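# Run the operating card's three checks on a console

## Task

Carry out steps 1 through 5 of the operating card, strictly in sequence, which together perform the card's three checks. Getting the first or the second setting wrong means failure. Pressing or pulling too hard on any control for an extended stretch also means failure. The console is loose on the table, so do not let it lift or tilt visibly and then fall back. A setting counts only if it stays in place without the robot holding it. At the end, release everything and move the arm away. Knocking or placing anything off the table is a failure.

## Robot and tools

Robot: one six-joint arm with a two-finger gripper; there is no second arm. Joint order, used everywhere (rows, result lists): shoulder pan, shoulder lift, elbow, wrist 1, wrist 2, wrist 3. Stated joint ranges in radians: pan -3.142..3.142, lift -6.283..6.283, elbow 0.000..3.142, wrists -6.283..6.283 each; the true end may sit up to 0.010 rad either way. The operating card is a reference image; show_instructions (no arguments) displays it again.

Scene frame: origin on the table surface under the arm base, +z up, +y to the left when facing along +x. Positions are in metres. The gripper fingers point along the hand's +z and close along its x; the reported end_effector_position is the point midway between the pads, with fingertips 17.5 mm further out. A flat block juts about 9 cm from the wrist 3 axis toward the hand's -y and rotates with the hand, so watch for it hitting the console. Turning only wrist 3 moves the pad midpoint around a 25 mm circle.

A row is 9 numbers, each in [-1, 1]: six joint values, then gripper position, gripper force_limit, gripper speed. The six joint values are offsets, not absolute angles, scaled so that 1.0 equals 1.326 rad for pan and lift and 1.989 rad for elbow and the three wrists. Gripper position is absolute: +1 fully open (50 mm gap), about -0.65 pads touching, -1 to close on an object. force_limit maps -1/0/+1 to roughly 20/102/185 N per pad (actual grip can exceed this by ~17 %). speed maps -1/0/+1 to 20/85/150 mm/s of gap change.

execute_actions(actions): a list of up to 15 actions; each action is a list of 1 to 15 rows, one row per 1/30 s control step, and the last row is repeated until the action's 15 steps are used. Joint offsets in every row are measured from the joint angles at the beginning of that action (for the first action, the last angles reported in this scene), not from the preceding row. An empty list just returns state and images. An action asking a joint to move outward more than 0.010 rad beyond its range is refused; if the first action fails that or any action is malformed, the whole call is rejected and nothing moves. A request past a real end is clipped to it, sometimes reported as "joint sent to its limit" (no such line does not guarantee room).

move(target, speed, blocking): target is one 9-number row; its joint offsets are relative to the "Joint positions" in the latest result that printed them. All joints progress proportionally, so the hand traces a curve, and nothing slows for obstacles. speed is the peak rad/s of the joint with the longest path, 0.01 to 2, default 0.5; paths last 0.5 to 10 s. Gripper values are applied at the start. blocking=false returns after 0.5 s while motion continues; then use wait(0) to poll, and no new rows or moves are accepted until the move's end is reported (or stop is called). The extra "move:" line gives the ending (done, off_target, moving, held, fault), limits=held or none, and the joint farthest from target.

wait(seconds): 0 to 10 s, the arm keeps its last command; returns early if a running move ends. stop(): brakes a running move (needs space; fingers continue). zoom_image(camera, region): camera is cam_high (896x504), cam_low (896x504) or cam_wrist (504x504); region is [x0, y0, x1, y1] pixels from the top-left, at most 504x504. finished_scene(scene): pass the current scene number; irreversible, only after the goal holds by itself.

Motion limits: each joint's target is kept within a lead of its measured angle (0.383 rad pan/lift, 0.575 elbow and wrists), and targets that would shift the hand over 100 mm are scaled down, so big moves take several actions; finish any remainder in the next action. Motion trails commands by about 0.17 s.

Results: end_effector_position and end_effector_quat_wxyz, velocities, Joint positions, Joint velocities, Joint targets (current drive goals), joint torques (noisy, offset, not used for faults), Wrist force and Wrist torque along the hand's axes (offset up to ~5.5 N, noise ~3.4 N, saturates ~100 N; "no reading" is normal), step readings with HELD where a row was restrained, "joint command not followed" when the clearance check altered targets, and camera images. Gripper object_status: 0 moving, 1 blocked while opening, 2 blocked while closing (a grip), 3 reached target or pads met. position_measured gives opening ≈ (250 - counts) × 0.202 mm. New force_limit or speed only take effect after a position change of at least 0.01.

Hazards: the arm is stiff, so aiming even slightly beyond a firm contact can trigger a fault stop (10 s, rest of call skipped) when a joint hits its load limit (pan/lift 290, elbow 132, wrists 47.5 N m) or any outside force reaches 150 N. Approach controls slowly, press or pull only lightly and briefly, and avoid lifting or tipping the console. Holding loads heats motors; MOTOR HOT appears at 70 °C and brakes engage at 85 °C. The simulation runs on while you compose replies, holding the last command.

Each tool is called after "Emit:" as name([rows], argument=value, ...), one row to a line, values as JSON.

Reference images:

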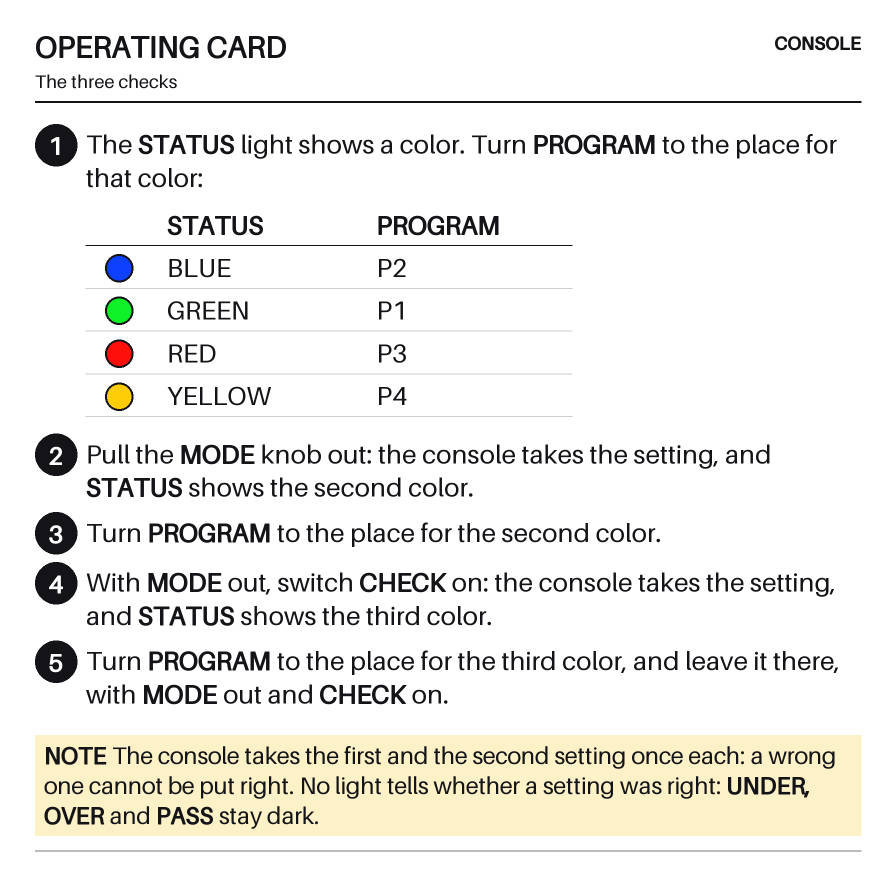

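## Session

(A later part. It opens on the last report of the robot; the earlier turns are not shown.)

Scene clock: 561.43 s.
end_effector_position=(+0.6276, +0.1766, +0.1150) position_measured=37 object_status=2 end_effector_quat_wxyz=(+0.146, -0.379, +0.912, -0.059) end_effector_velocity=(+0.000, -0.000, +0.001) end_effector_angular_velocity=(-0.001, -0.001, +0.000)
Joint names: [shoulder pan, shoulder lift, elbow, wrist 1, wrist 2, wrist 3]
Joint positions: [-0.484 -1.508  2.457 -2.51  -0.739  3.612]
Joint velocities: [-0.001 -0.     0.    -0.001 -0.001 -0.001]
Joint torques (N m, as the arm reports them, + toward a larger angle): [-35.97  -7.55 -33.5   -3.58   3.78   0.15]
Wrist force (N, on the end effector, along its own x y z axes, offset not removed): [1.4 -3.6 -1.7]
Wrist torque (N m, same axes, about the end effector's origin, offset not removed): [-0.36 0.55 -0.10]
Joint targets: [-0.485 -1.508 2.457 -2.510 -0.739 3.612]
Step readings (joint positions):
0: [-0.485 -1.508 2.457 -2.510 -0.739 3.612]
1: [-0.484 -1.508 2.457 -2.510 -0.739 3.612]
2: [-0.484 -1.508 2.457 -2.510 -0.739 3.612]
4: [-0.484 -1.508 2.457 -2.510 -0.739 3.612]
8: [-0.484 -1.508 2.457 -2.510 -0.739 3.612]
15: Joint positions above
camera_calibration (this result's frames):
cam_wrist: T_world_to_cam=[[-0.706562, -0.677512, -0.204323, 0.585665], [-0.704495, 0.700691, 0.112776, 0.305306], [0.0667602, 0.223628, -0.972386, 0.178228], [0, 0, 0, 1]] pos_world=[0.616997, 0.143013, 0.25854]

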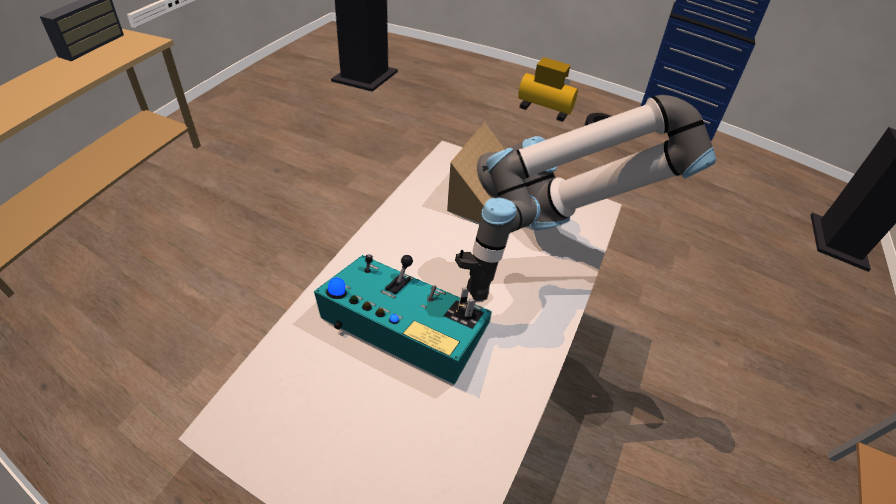

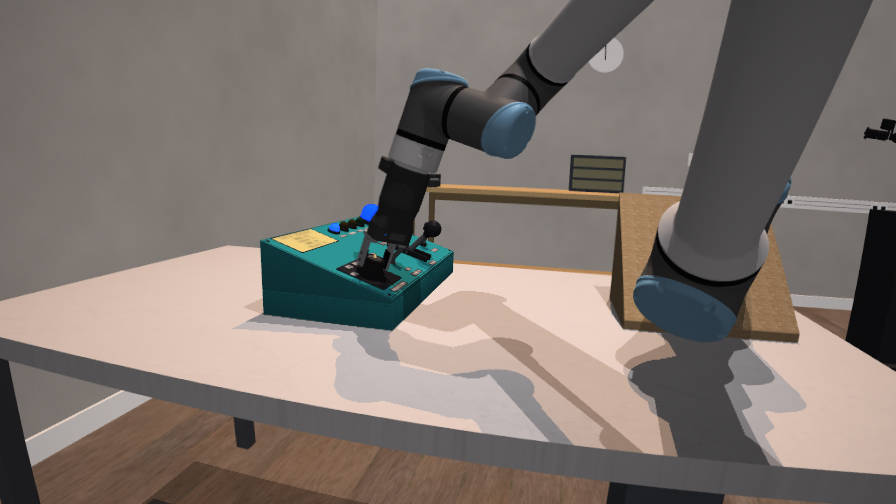

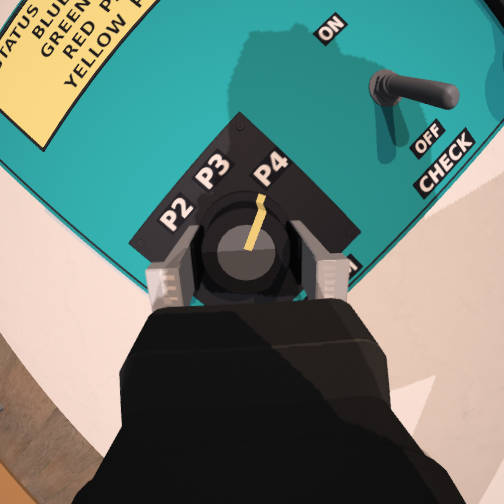

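Emit:
move(target=[-0.0094,0.0032,0.0055,-0.0007,-0.0001,-0.2068,-1,-0.7,-0.6], speed=0.8)

Emit:
move(target=[-0.0095,0.0077,0.0023,-0.0004,-0.0002,-0.2069,-1,-0.7,-0.6], speed=0.8)

Emit:
move(target=[-0.0084,0.0106,-0.0008,-0.0001,-0.0002,-0.2057,-1,-0.7,-0.6], speed=0.8)

Emit:
move(target=[-0.0057,0.0123,-0.0043,0.0003,-0.0002,-0.203,-1,-0.7,-0.6], speed=0.8)

Emit:
execute_actions([
  [[0,0,0,0,0,0,1,-0.7,0]],
])

Scene clock: 580.53 s.
end_effector_position=(+0.6280, +0.1768, +0.1150) position_measured=37 object_status=2 end_effector_quat_wxyz=(+0.132, -0.549, +0.821, -0.086) end_effector_velocity=(-0.000, +0.000, -0.001) end_effector_angular_velocity=(+0.001, +0.001, +0.002)
Joint names: [shoulder pan, shoulder lift, elbow, wrist 1, wrist 2, wrist 3]
Joint positions: [-0.497 -1.504  2.468 -2.511 -0.739  3.201]
Joint velocities: [ 0.     0.     0.001  0.001  0.002 -0.003]
Joint torques (N m, as the arm reports them, + toward a larger angle): [-48.58   9.97 -31.07  -8.43  -3.03  -1.22]
Wrist force (N, on the end effector, along its own x y z axes, offset not removed): [-0.3 10.3 -21.1]
Wrist torque (N m, same axes, about the end effector's origin, offset not removed): [-1.19 0.49 0.11]
Joint targets: [-0.497 -1.504 2.468 -2.511 -0.739 3.200]
move: done; limits=none; farthest joint: the shoulder pan, 0.000 radians from its target (0.012 radians at the start)
camera_calibration (this result's frames):
cam_wrist: T_world_to_cam=[[-0.407092, -0.907083, -0.107131, 0.427385], [-0.913379, 0.404763, 0.0436466, 0.496914], [0.00377177, 0.11562, -0.993286, 0.239231], [0, 0, 0, 1]] pos_world=[0.626954, 0.158881, 0.261723]

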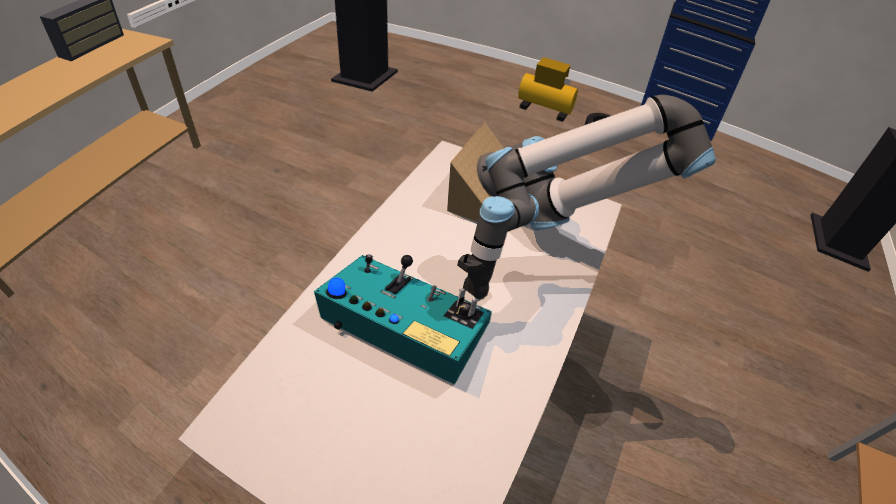

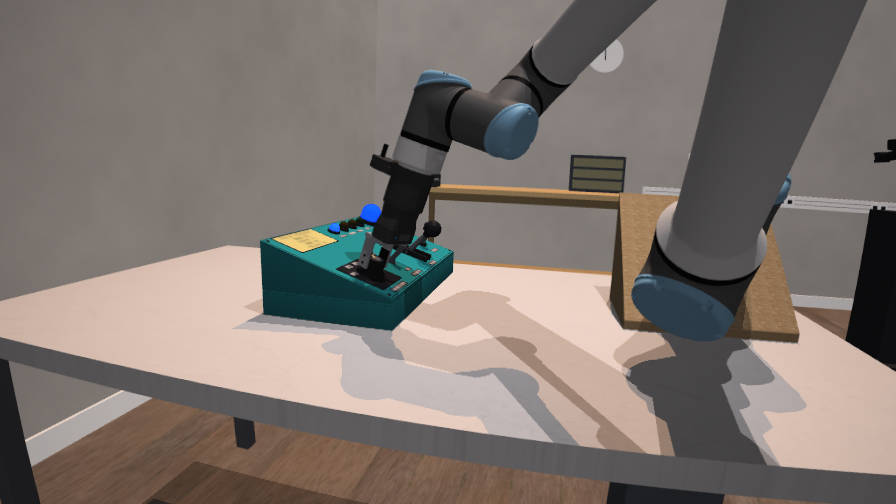

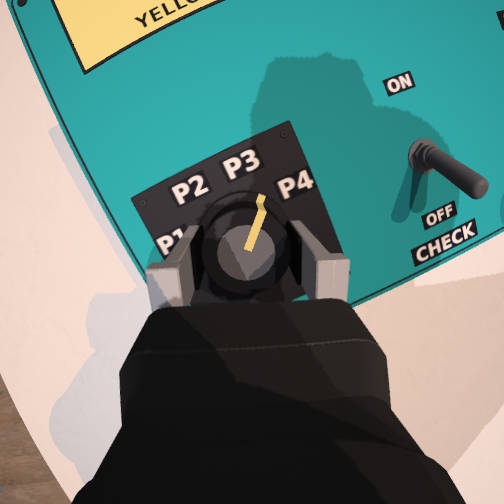

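Scene clock: 581.90 s.
end_effector_position=(+0.6283, +0.1771, +0.1151) position_measured=37 object_status=2 end_effector_quat_wxyz=(-0.112, +0.699, -0.698, +0.110) end_effector_velocity=(-0.000, +0.000, -0.000) end_effector_angular_velocity=(-0.000, -0.000, +0.003)
Joint names: [shoulder pan, shoulder lift, elbow, wrist 1, wrist 2, wrist 3]
Joint positions: [-0.51  -1.494  2.473 -2.512 -0.74   2.79 ]
Joint velocities: [-0.    -0.     0.     0.     0.001 -0.004]
Joint torques (N m, as the arm reports them, + toward a larger angle): [-45.72  10.08 -36.88  -8.95  -0.11  -0.87]
Wrist force (N, on the end effector, along its own x y z axes, offset not removed): [-5.6 29.4 -31.9]
Wrist torque (N m, same axes, about the end effector's origin, offset not removed): [0.33 0.26 0.10]
Joint targets: [-0.510 -1.494 2.473 -2.512 -0.740 2.789]
move: done; limits=none; farthest joint: the shoulder pan, 0.000 radians from its target (0.013 radians at the start)
camera_calibration (this result's frames):
cam_wrist: T_world_to_cam=[[-0.0471013, -0.998837, 0.0102871, 0.20442], [-0.998774, 0.0472503, 0.0147552, 0.617367], [-0.0152241, -0.0095795, -0.999838, 0.274071], [0, 0, 0, 1]] pos_world=[0.630411, 0.177637, 0.262815]

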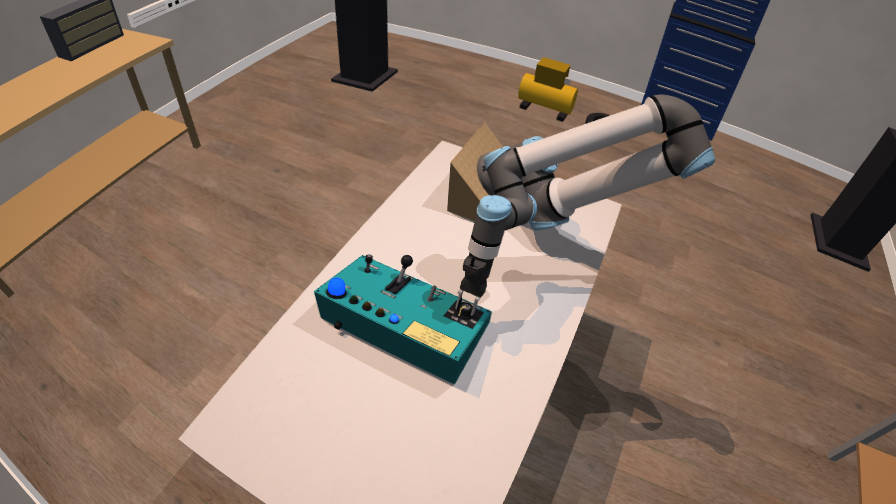

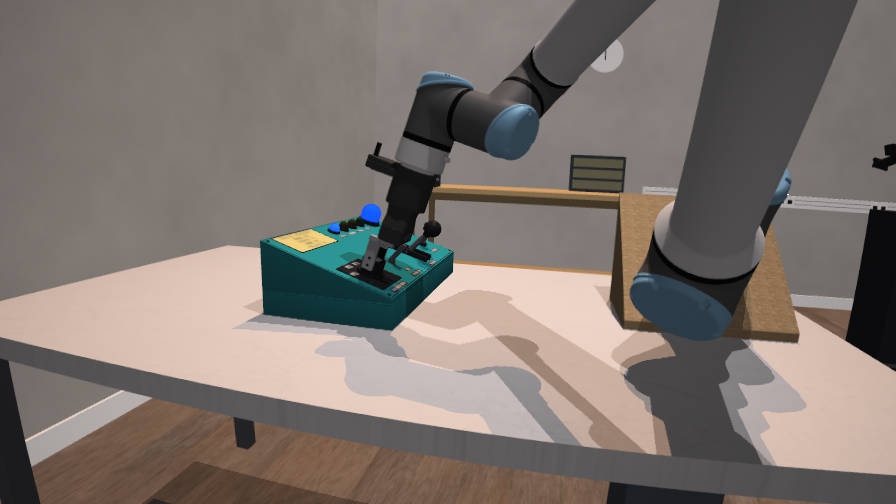

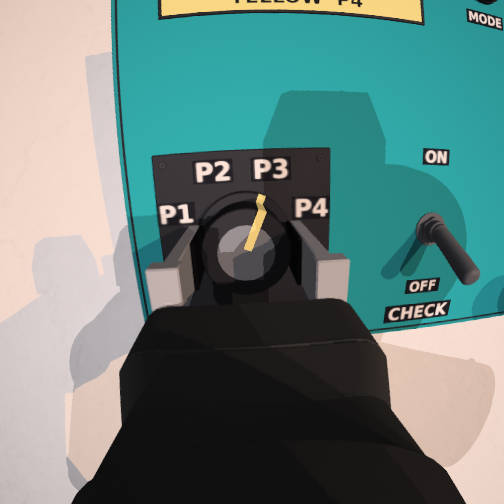

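Scene clock: 583.27 s.
end_effector_position=(+0.6281, +0.1775, +0.1150) position_measured=37 object_status=2 end_effector_quat_wxyz=(-0.089, +0.821, -0.549, +0.130) end_effector_velocity=(+0.000, +0.000, +0.000) end_effector_angular_velocity=(-0.002, -0.001, +0.004)
Joint names: [shoulder pan, shoulder lift, elbow, wrist 1, wrist 2, wrist 3]
Joint positions: [-0.521 -1.48   2.471 -2.512 -0.74   2.381]
Joint velocities: [ 0.    -0.001  0.    -0.    -0.    -0.004]
Joint torques (N m, as the arm reports them, + toward a larger angle): [-44.53   5.03 -45.39  -6.93  -1.52  -1.35]
Wrist force (N, on the end effector, along its own x y z axes, offset not removed): [-6.1 16.8 -22.0]
Wrist torque (N m, same axes, about the end effector's origin, offset not removed): [-0.12 0.04 0.08]
Joint targets: [-0.521 -1.480 2.471 -2.512 -0.740 2.381]
move: done; limits=none; farthest joint: the shoulder pan, 0.000 radians from its target (0.012 radians at the start)
camera_calibration (this result's frames):
cam_wrist: T_world_to_cam=[[0.31873, -0.938898, 0.129932, -0.0493605], [-0.947758, -0.317552, 0.0302462, 0.648076], [0.0128621, -0.132784, -0.991061, 0.277255], [0, 0, 0, 1]] pos_world=[0.626386, 0.196269, 0.261588]

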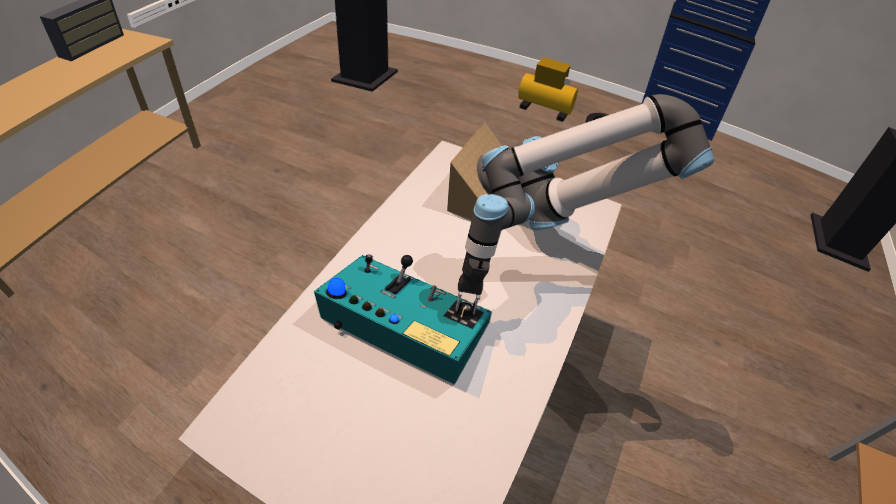

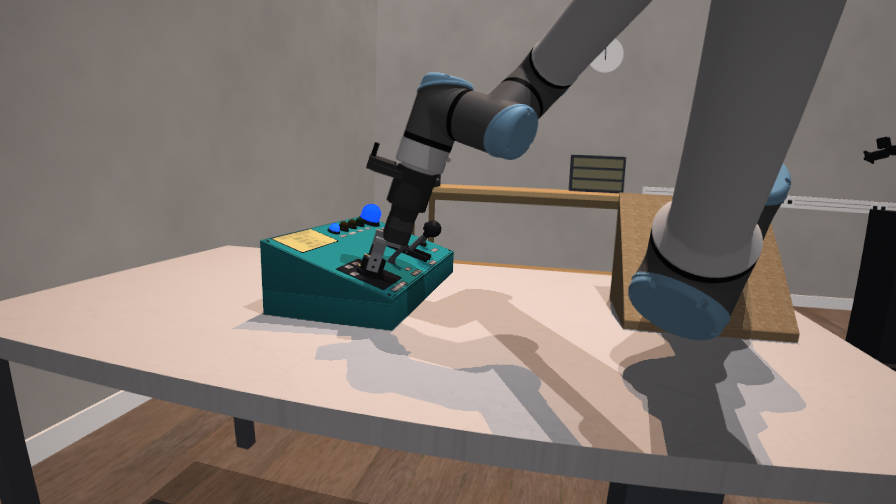

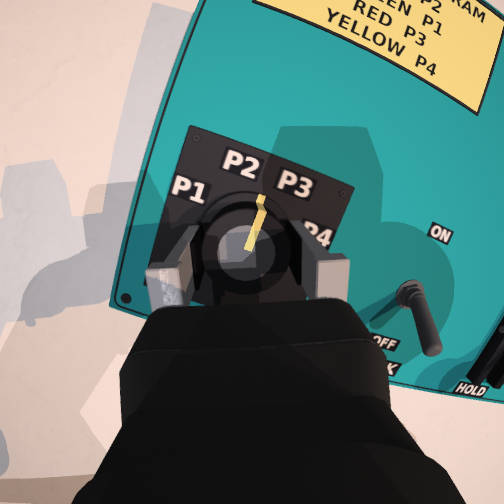

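Scene clock: 584.60 s.
end_effector_position=(+0.6278, +0.1778, +0.1150) position_measured=37 object_status=2 end_effector_quat_wxyz=(-0.062, +0.912, -0.378, +0.145) end_effector_velocity=(+0.000, +0.000, +0.001) end_effector_angular_velocity=(-0.001, -0.001, +0.004)
Joint names: [shoulder pan, shoulder lift, elbow, wrist 1, wrist 2, wrist 3]
Joint positions: [-0.528 -1.463  2.463 -2.512 -0.74   1.978]
Joint velocities: [-0.    -0.001 -0.    -0.     0.001 -0.003]
Joint torques (N m, as the arm reports them, + toward a larger angle): [-46.38   3.78 -46.43  -2.05  -1.73  -0.41]
Wrist force (N, on the end effector, along its own x y z axes, offset not removed): [-10.2 11.2 -16.5]
Wrist torque (N m, same axes, about the end effector's origin, offset not removed): [-0.12 -0.06 -0.04]
Joint targets: [-0.528 -1.463 2.463 -2.512 -0.740 1.977]
move: done; limits=none; farthest joint: the wrist 3, 0.001 radians from its target (0.404 radians at the start)
camera_calibration (this result's frames):
cam_wrist: T_world_to_cam=[[0.634766, -0.736489, 0.233787, -0.295408], [-0.76818, -0.634166, 0.0879367, 0.584844], [0.0834951, -0.235409, -0.968303, 0.248557], [0, 0, 0, 1]] pos_world=[0.616027, 0.211837, 0.258312]

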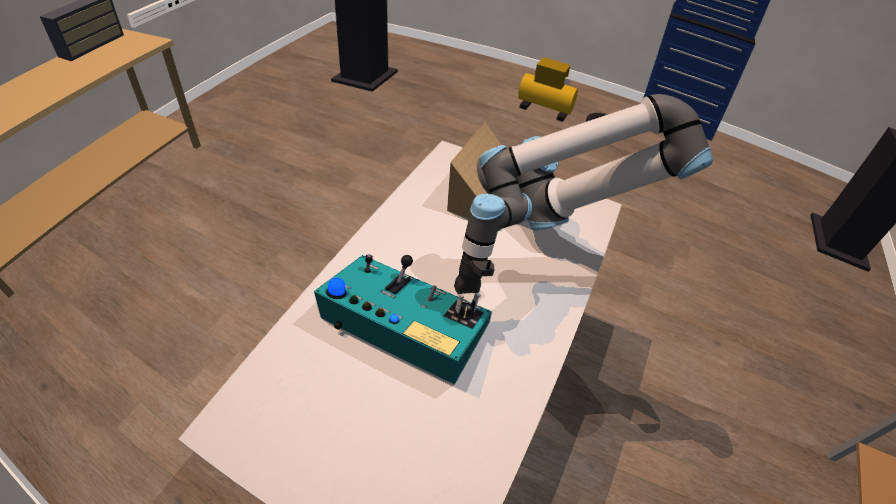

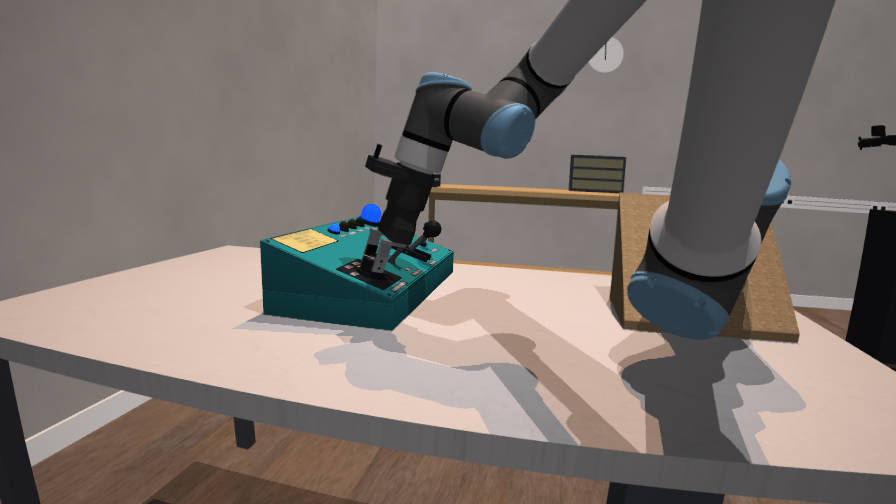

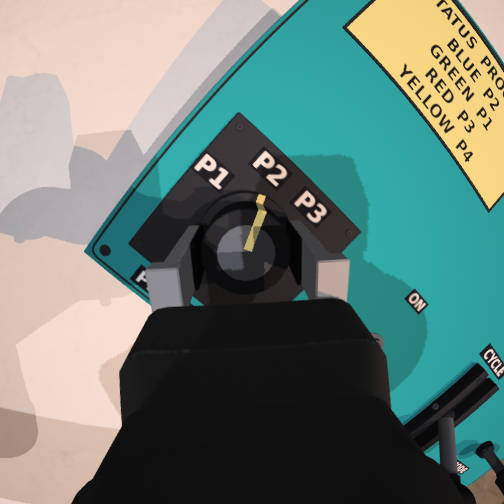

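Scene clock: 585.10 s.
end_effector_position=(+0.6279, +0.1778, +0.1150) position_measured=3 object_status=3 end_effector_quat_wxyz=(-0.062, +0.912, -0.378, +0.145) end_effector_velocity=(-0.000, -0.001, -0.000) end_effector_angular_velocity=(+0.000, +0.000, -0.003)
Joint names: [shoulder pan, shoulder lift, elbow, wrist 1, wrist 2, wrist 3]
Joint positions: [-0.528 -1.463  2.463 -2.512 -0.74   1.978]
Joint velocities: [-0.001  0.     0.001 -0.    -0.001  0.001]
Joint torques (N m, as the arm reports them, + toward a larger angle): [-44.85  -1.3  -30.85  -2.27  -1.66   3.05]
Wrist force (N, on the end effector, along its own x y z axes, offset not removed): [-1.9 -3.6 -1.5]
Wrist torque (N m, same axes, about the end effector's origin, offset not removed): [-0.52 0.27 -0.05]
Joint targets: [-0.528 -1.463 2.463 -2.512 -0.740 1.978]
Step readings (joint positions):
0: [-0.528 -1.463 2.463 -2.512 -0.740 1.978]
1: [-0.528 -1.463 2.463 -2.512 -0.740 1.978]
2: [-0.528 -1.463 2.463 -2.512 -0.740 1.978]
4: [-0.528 -1.463 2.463 -2.512 -0.740 1.978]
8: [-0.528 -1.463 2.463 -2.512 -0.740 1.978]
15: Joint positions above
camera_calibration (this result's frames):
cam_wrist: T_world_to_cam=[[0.634844, -0.736401, 0.233854, -0.29552], [-0.768109, -0.634252, 0.0879416, 0.584848], [0.083562, -0.235454, -0.968286, 0.248554], [0, 0, 0, 1]] pos_world=[0.616066, 0.211843, 0.258347]

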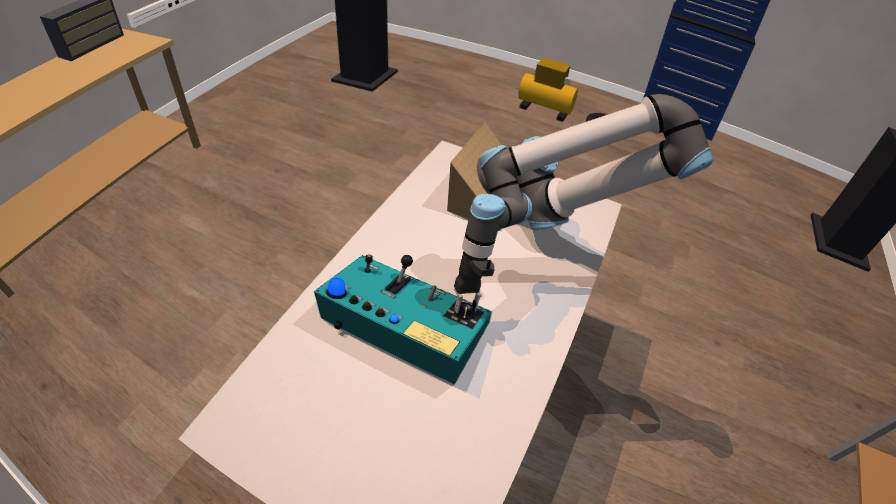

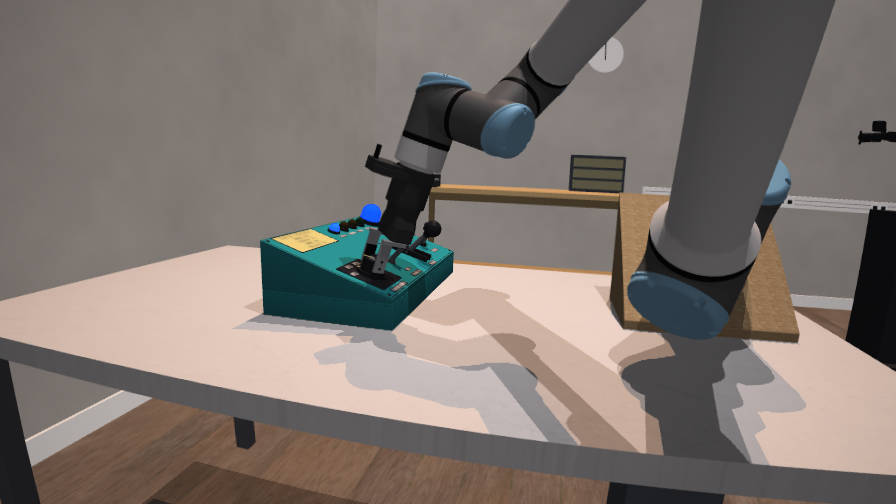

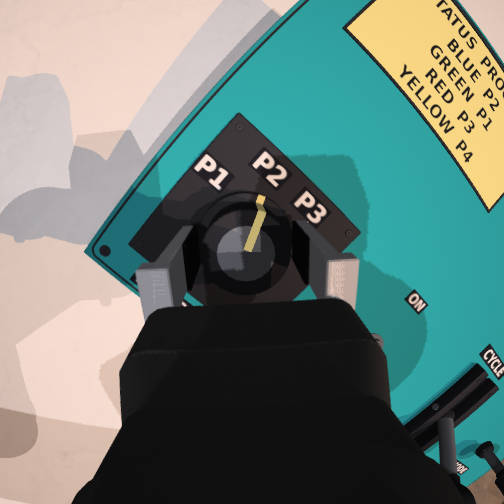

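Emit:
move(target=[-0.0395,-0.0569,-0.003,0.0702,-0.0015,-0.0392,1,-0.7,0], speed=0.3)

Emit:
move(target=[-0.1022,0.1165,0.0509,-0.0582,-0.0129,0.2973,-0.7,-0.7,1], speed=0.6)

Scene clock: 626.87 s.
end_effector_position=(+0.6157, +0.1784, +0.1472) position_measured=3 object_status=3 end_effector_quat_wxyz=(-0.062, +0.912, -0.378, +0.144) end_effector_velocity=(-0.001, -0.000, -0.001) end_effector_angular_velocity=(+0.002, +0.002, -0.001)
Joint names: [shoulder pan, shoulder lift, elbow, wrist 1, wrist 2, wrist 3]
Joint positions: [-0.58  -1.539  2.457 -2.372 -0.743  1.9  ]
Joint velocities: [-0.     0.     0.001  0.002  0.001 -0.002]
Joint torques (N m, as the arm reports them, + toward a larger angle): [-47.24 -19.61 -44.32  -1.21  -3.42  -1.74]
Wrist force (N, on the end effector, along its own x y z axes, offset not removed): [-2.7 -1.9 1.4]
Wrist torque (N m, same axes, about the end effector's origin, offset not removed): [-0.11 0.25 -0.03]
Joint targets: [-0.581 -1.539 2.457 -2.372 -0.743 1.900]
move: done; limits=none; farthest joint: the shoulder pan, 0.000 radians from its target (0.052 radians at the start)
camera_calibration (this result's frames):
cam_wrist: T_world_to_cam=[[0.635151, -0.736578, 0.232457, -0.294777], [-0.76786, -0.634694, 0.086918, 0.573139], [0.0835171, -0.2337, -0.968715, 0.280663], [0, 0, 0, 1]] pos_world=[0.603878, 0.212233, 0.290589]

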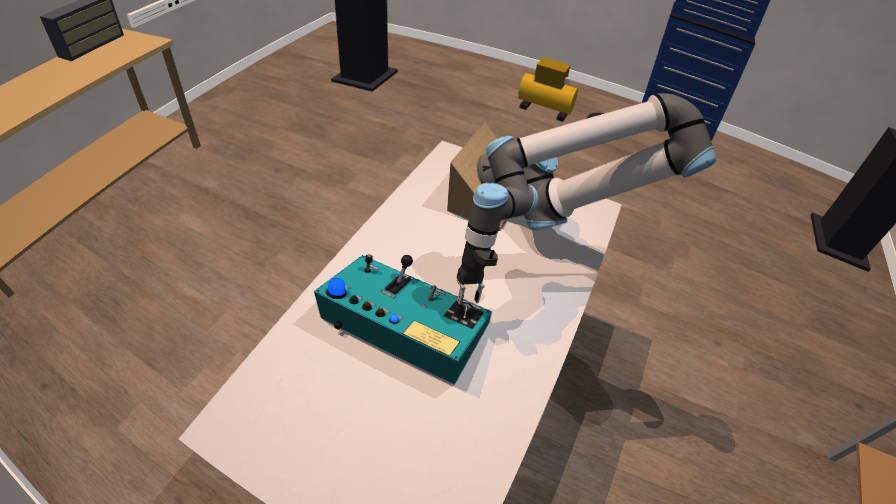

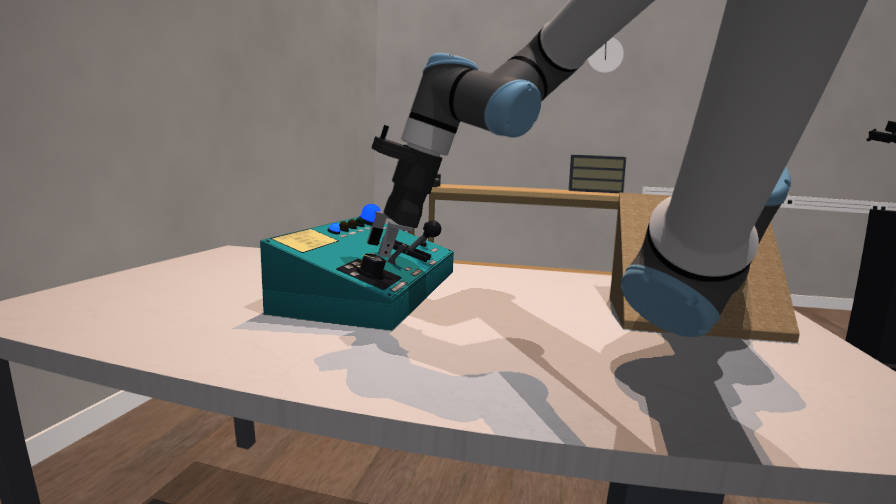

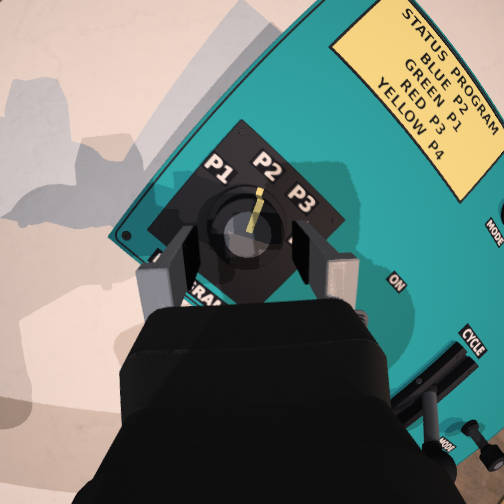

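Scene clock: 628.67 s.
end_effector_position=(+0.5775, +0.0579, +0.1107) position_measured=251 object_status=3 end_effector_quat_wxyz=(-0.113, +0.699, -0.698, +0.110) end_effector_velocity=(-0.001, -0.001, -0.000) end_effector_angular_velocity=(+0.001, +0.000, -0.005)
Joint names: [shoulder pan, shoulder lift, elbow, wrist 1, wrist 2, wrist 3]
Joint positions: [-0.716 -1.384  2.558 -2.488 -0.769  2.491]
Joint velocities: [-0.002  0.001  0.001 -0.001 -0.001  0.003]
Joint torques (N m, as the arm reports them, + toward a larger angle): [-52.29   3.61 -26.96  -7.29  -2.97   2.58]
Wrist force (N, on the end effector, along its own x y z axes, offset not removed): [-3.0 -1.1 1.3]
Wrist torque (N m, same axes, about the end effector's origin, offset not removed): [-0.22 0.27 -0.04]
Joint targets: [-0.716 -1.384 2.558 -2.488 -0.769 2.491]
move: done; limits=none; farthest joint: the shoulder pan, 0.000 radians from its target (0.135 radians at the start)
camera_calibration (this result's frames):
cam_wrist: T_world_to_cam=[[-0.0464626, -0.998876, 0.00942226, 0.0826569], [-0.998813, 0.0465935, 0.014191, 0.572465], [-0.0146141, -0.00875172, -0.999855, 0.267346], [0, 0, 0, 1]] pos_world=[0.579533, 0.0582305, 0.258405]

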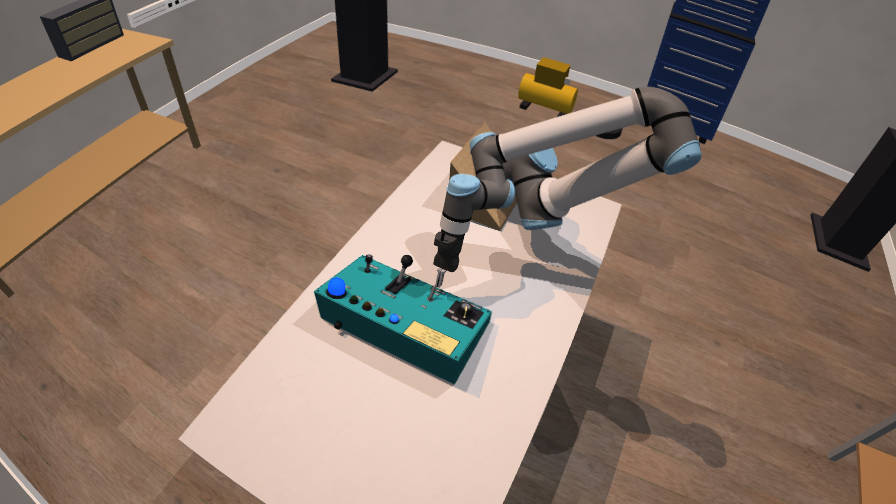

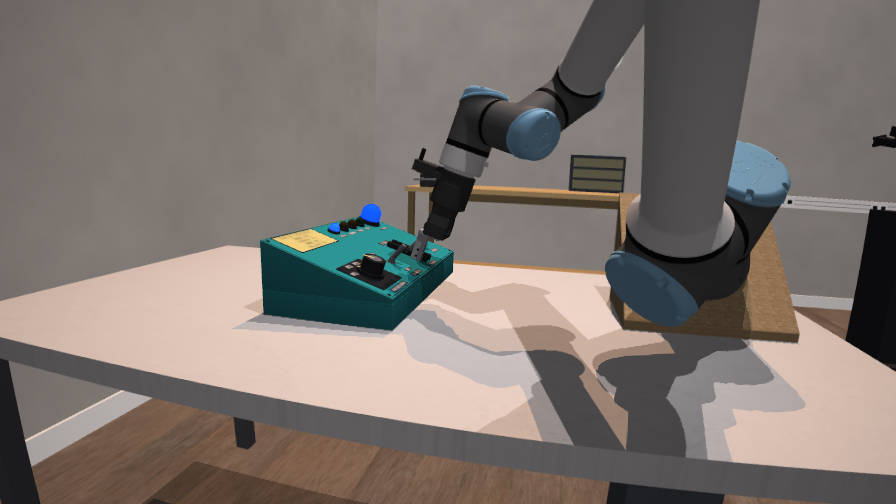

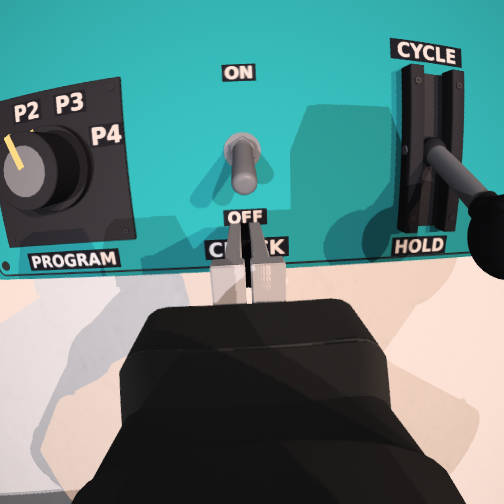

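Emit:
move(target=[0.0238,0.0238,-0.0337,0.0021,0.0038,0.022,-0.7,-0.7,1], speed=0.06)

Scene clock: 636.17 s.
end_effector_position=(+0.6122, +0.0577, +0.1221) position_measured=251 object_status=3 end_effector_quat_wxyz=(-0.113, +0.699, -0.698, +0.110) end_effector_velocity=(+0.001, -0.000, +0.000) end_effector_angular_velocity=(-0.000, +0.001, +0.000)
Joint names: [shoulder pan, shoulder lift, elbow, wrist 1, wrist 2, wrist 3]
Joint positions: [-0.684 -1.353  2.491 -2.484 -0.762  2.534]
Joint velocities: [ 0.001  0.001 -0.002  0.001 -0.001  0.001]
Joint torques (N m, as the arm reports them, + toward a larger angle): [-27.63  -1.78 -43.08  -1.11   3.46   3.15]
Wrist force (N, on the end effector, along its own x y z axes, offset not removed): [-3.1 -0.8 -1.5]
Wrist torque (N m, same axes, about the end effector's origin, offset not removed): [-0.15 0.34 0.05]
Joint targets: [-0.684 -1.353 2.491 -2.484 -0.762 2.535]
move: done; limits=none; farthest joint: the shoulder pan, 0.000 radians from its target (0.031 radians at the start)
camera_calibration (this result's frames):
cam_wrist: T_world_to_cam=[[-0.0463395, -0.998883, 0.00919046, 0.0839095], [-0.998814, 0.04647, 0.0145317, 0.606995], [-0.0149426, -0.00850617, -0.999852, 0.27948], [0, 0, 0, 1]] pos_world=[0.614339, 0.0579861, 0.269847]

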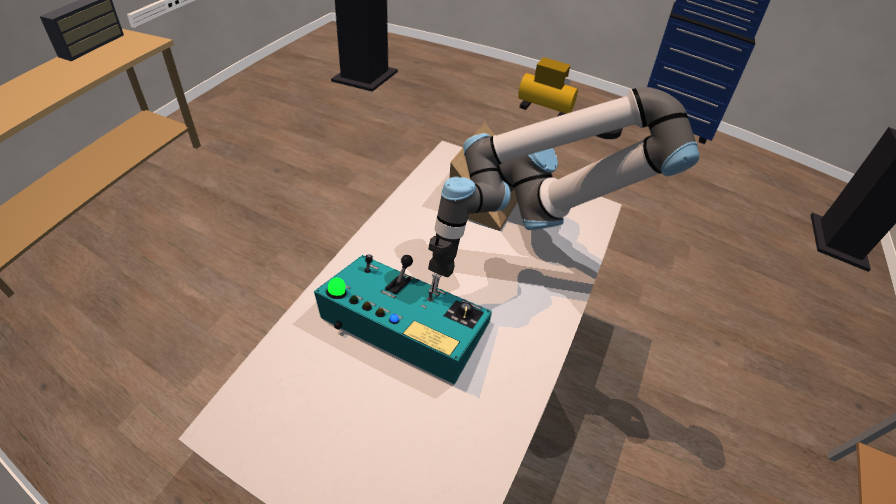

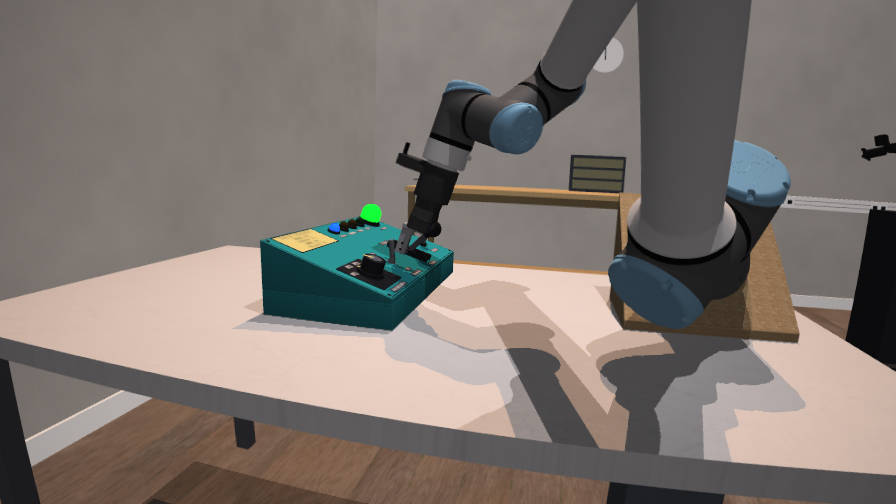

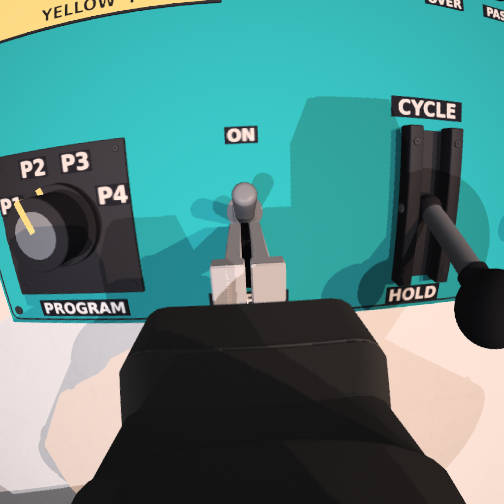

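Emit:
move(target=[0.0863,-0.1712,-0.0131,0.0664,0.0093,0.084,1,-0.9,-0.6], speed=0.4)

Scene clock: 647.73 s.
end_effector_position=(+0.6147, +0.1771, +0.1515) position_measured=3 object_status=3 end_effector_quat_wxyz=(-0.113, +0.698, -0.698, +0.110) end_effector_velocity=(+0.001, +0.001, +0.002) end_effector_angular_velocity=(-0.002, -0.002, +0.001)
Joint names: [shoulder pan, shoulder lift, elbow, wrist 1, wrist 2, wrist 3]
Joint positions: [-0.57  -1.58   2.465 -2.352 -0.743  2.701]
Joint velocities: [ 0.001 -0.002 -0.002  0.001 -0.001  0.002]
Joint torques (N m, as the arm reports them, + toward a larger angle): [-20.96 -17.28 -46.02  -0.81   4.08   3.12]
Wrist force (N, on the end effector, along its own x y z axes, offset not removed): [-0.5 -2.0 2.0]
Wrist torque (N m, same axes, about the end effector's origin, offset not removed): [-0.19 -0.03 0.02]
Joint targets: [-0.570 -1.580 2.465 -2.352 -0.743 2.701]
move: done; limits=none; farthest joint: the shoulder pan, 0.001 radians from its target (0.115 radians at the start)
camera_calibration (this result's frames):
cam_wrist: T_world_to_cam=[[-0.0480347, -0.998805, 0.00901452, 0.204154], [-0.998732, 0.0481632, 0.0146279, 0.603091], [-0.0150446, -0.00830045, -0.999852, 0.309943], [0, 0, 0, 1]] pos_world=[0.616796, 0.177436, 0.299235]

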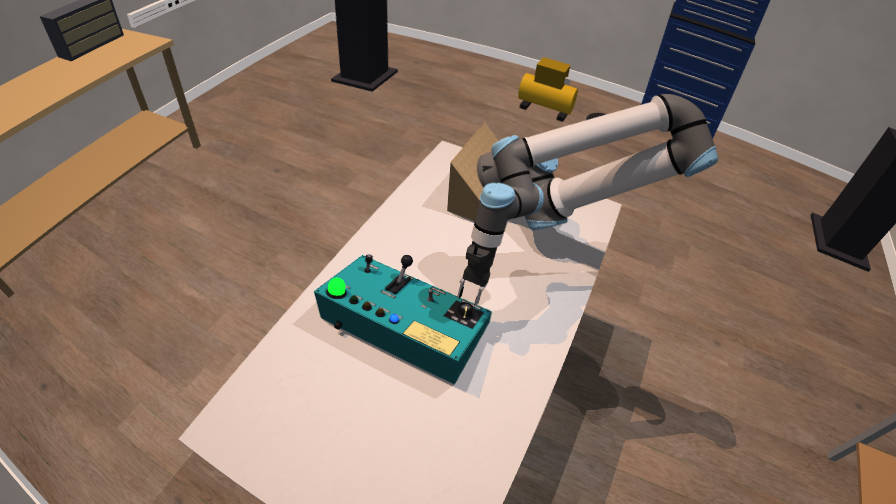

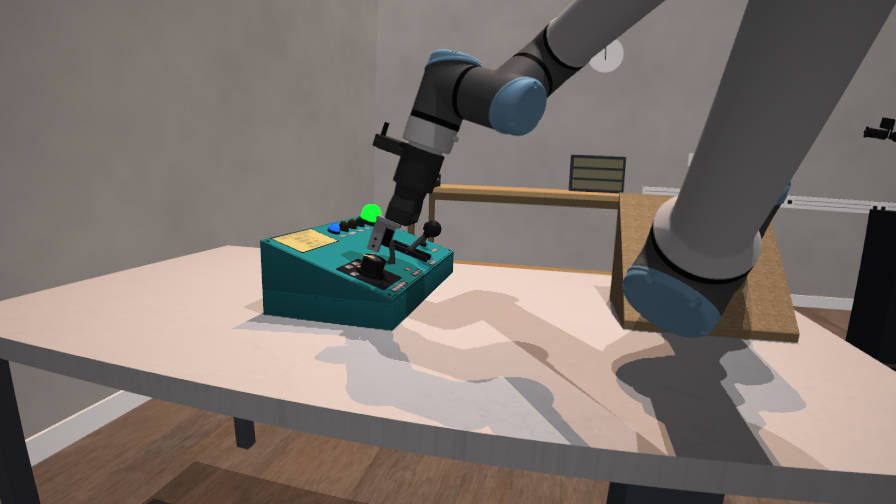

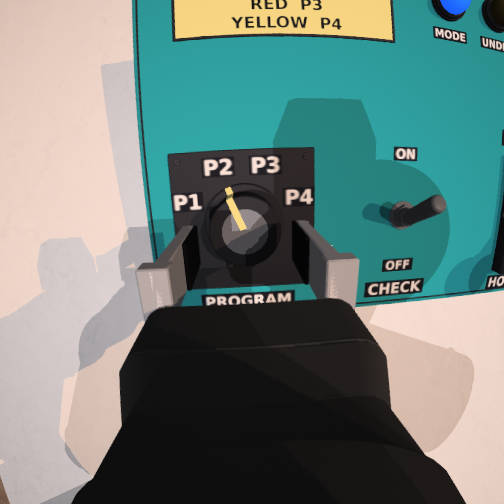

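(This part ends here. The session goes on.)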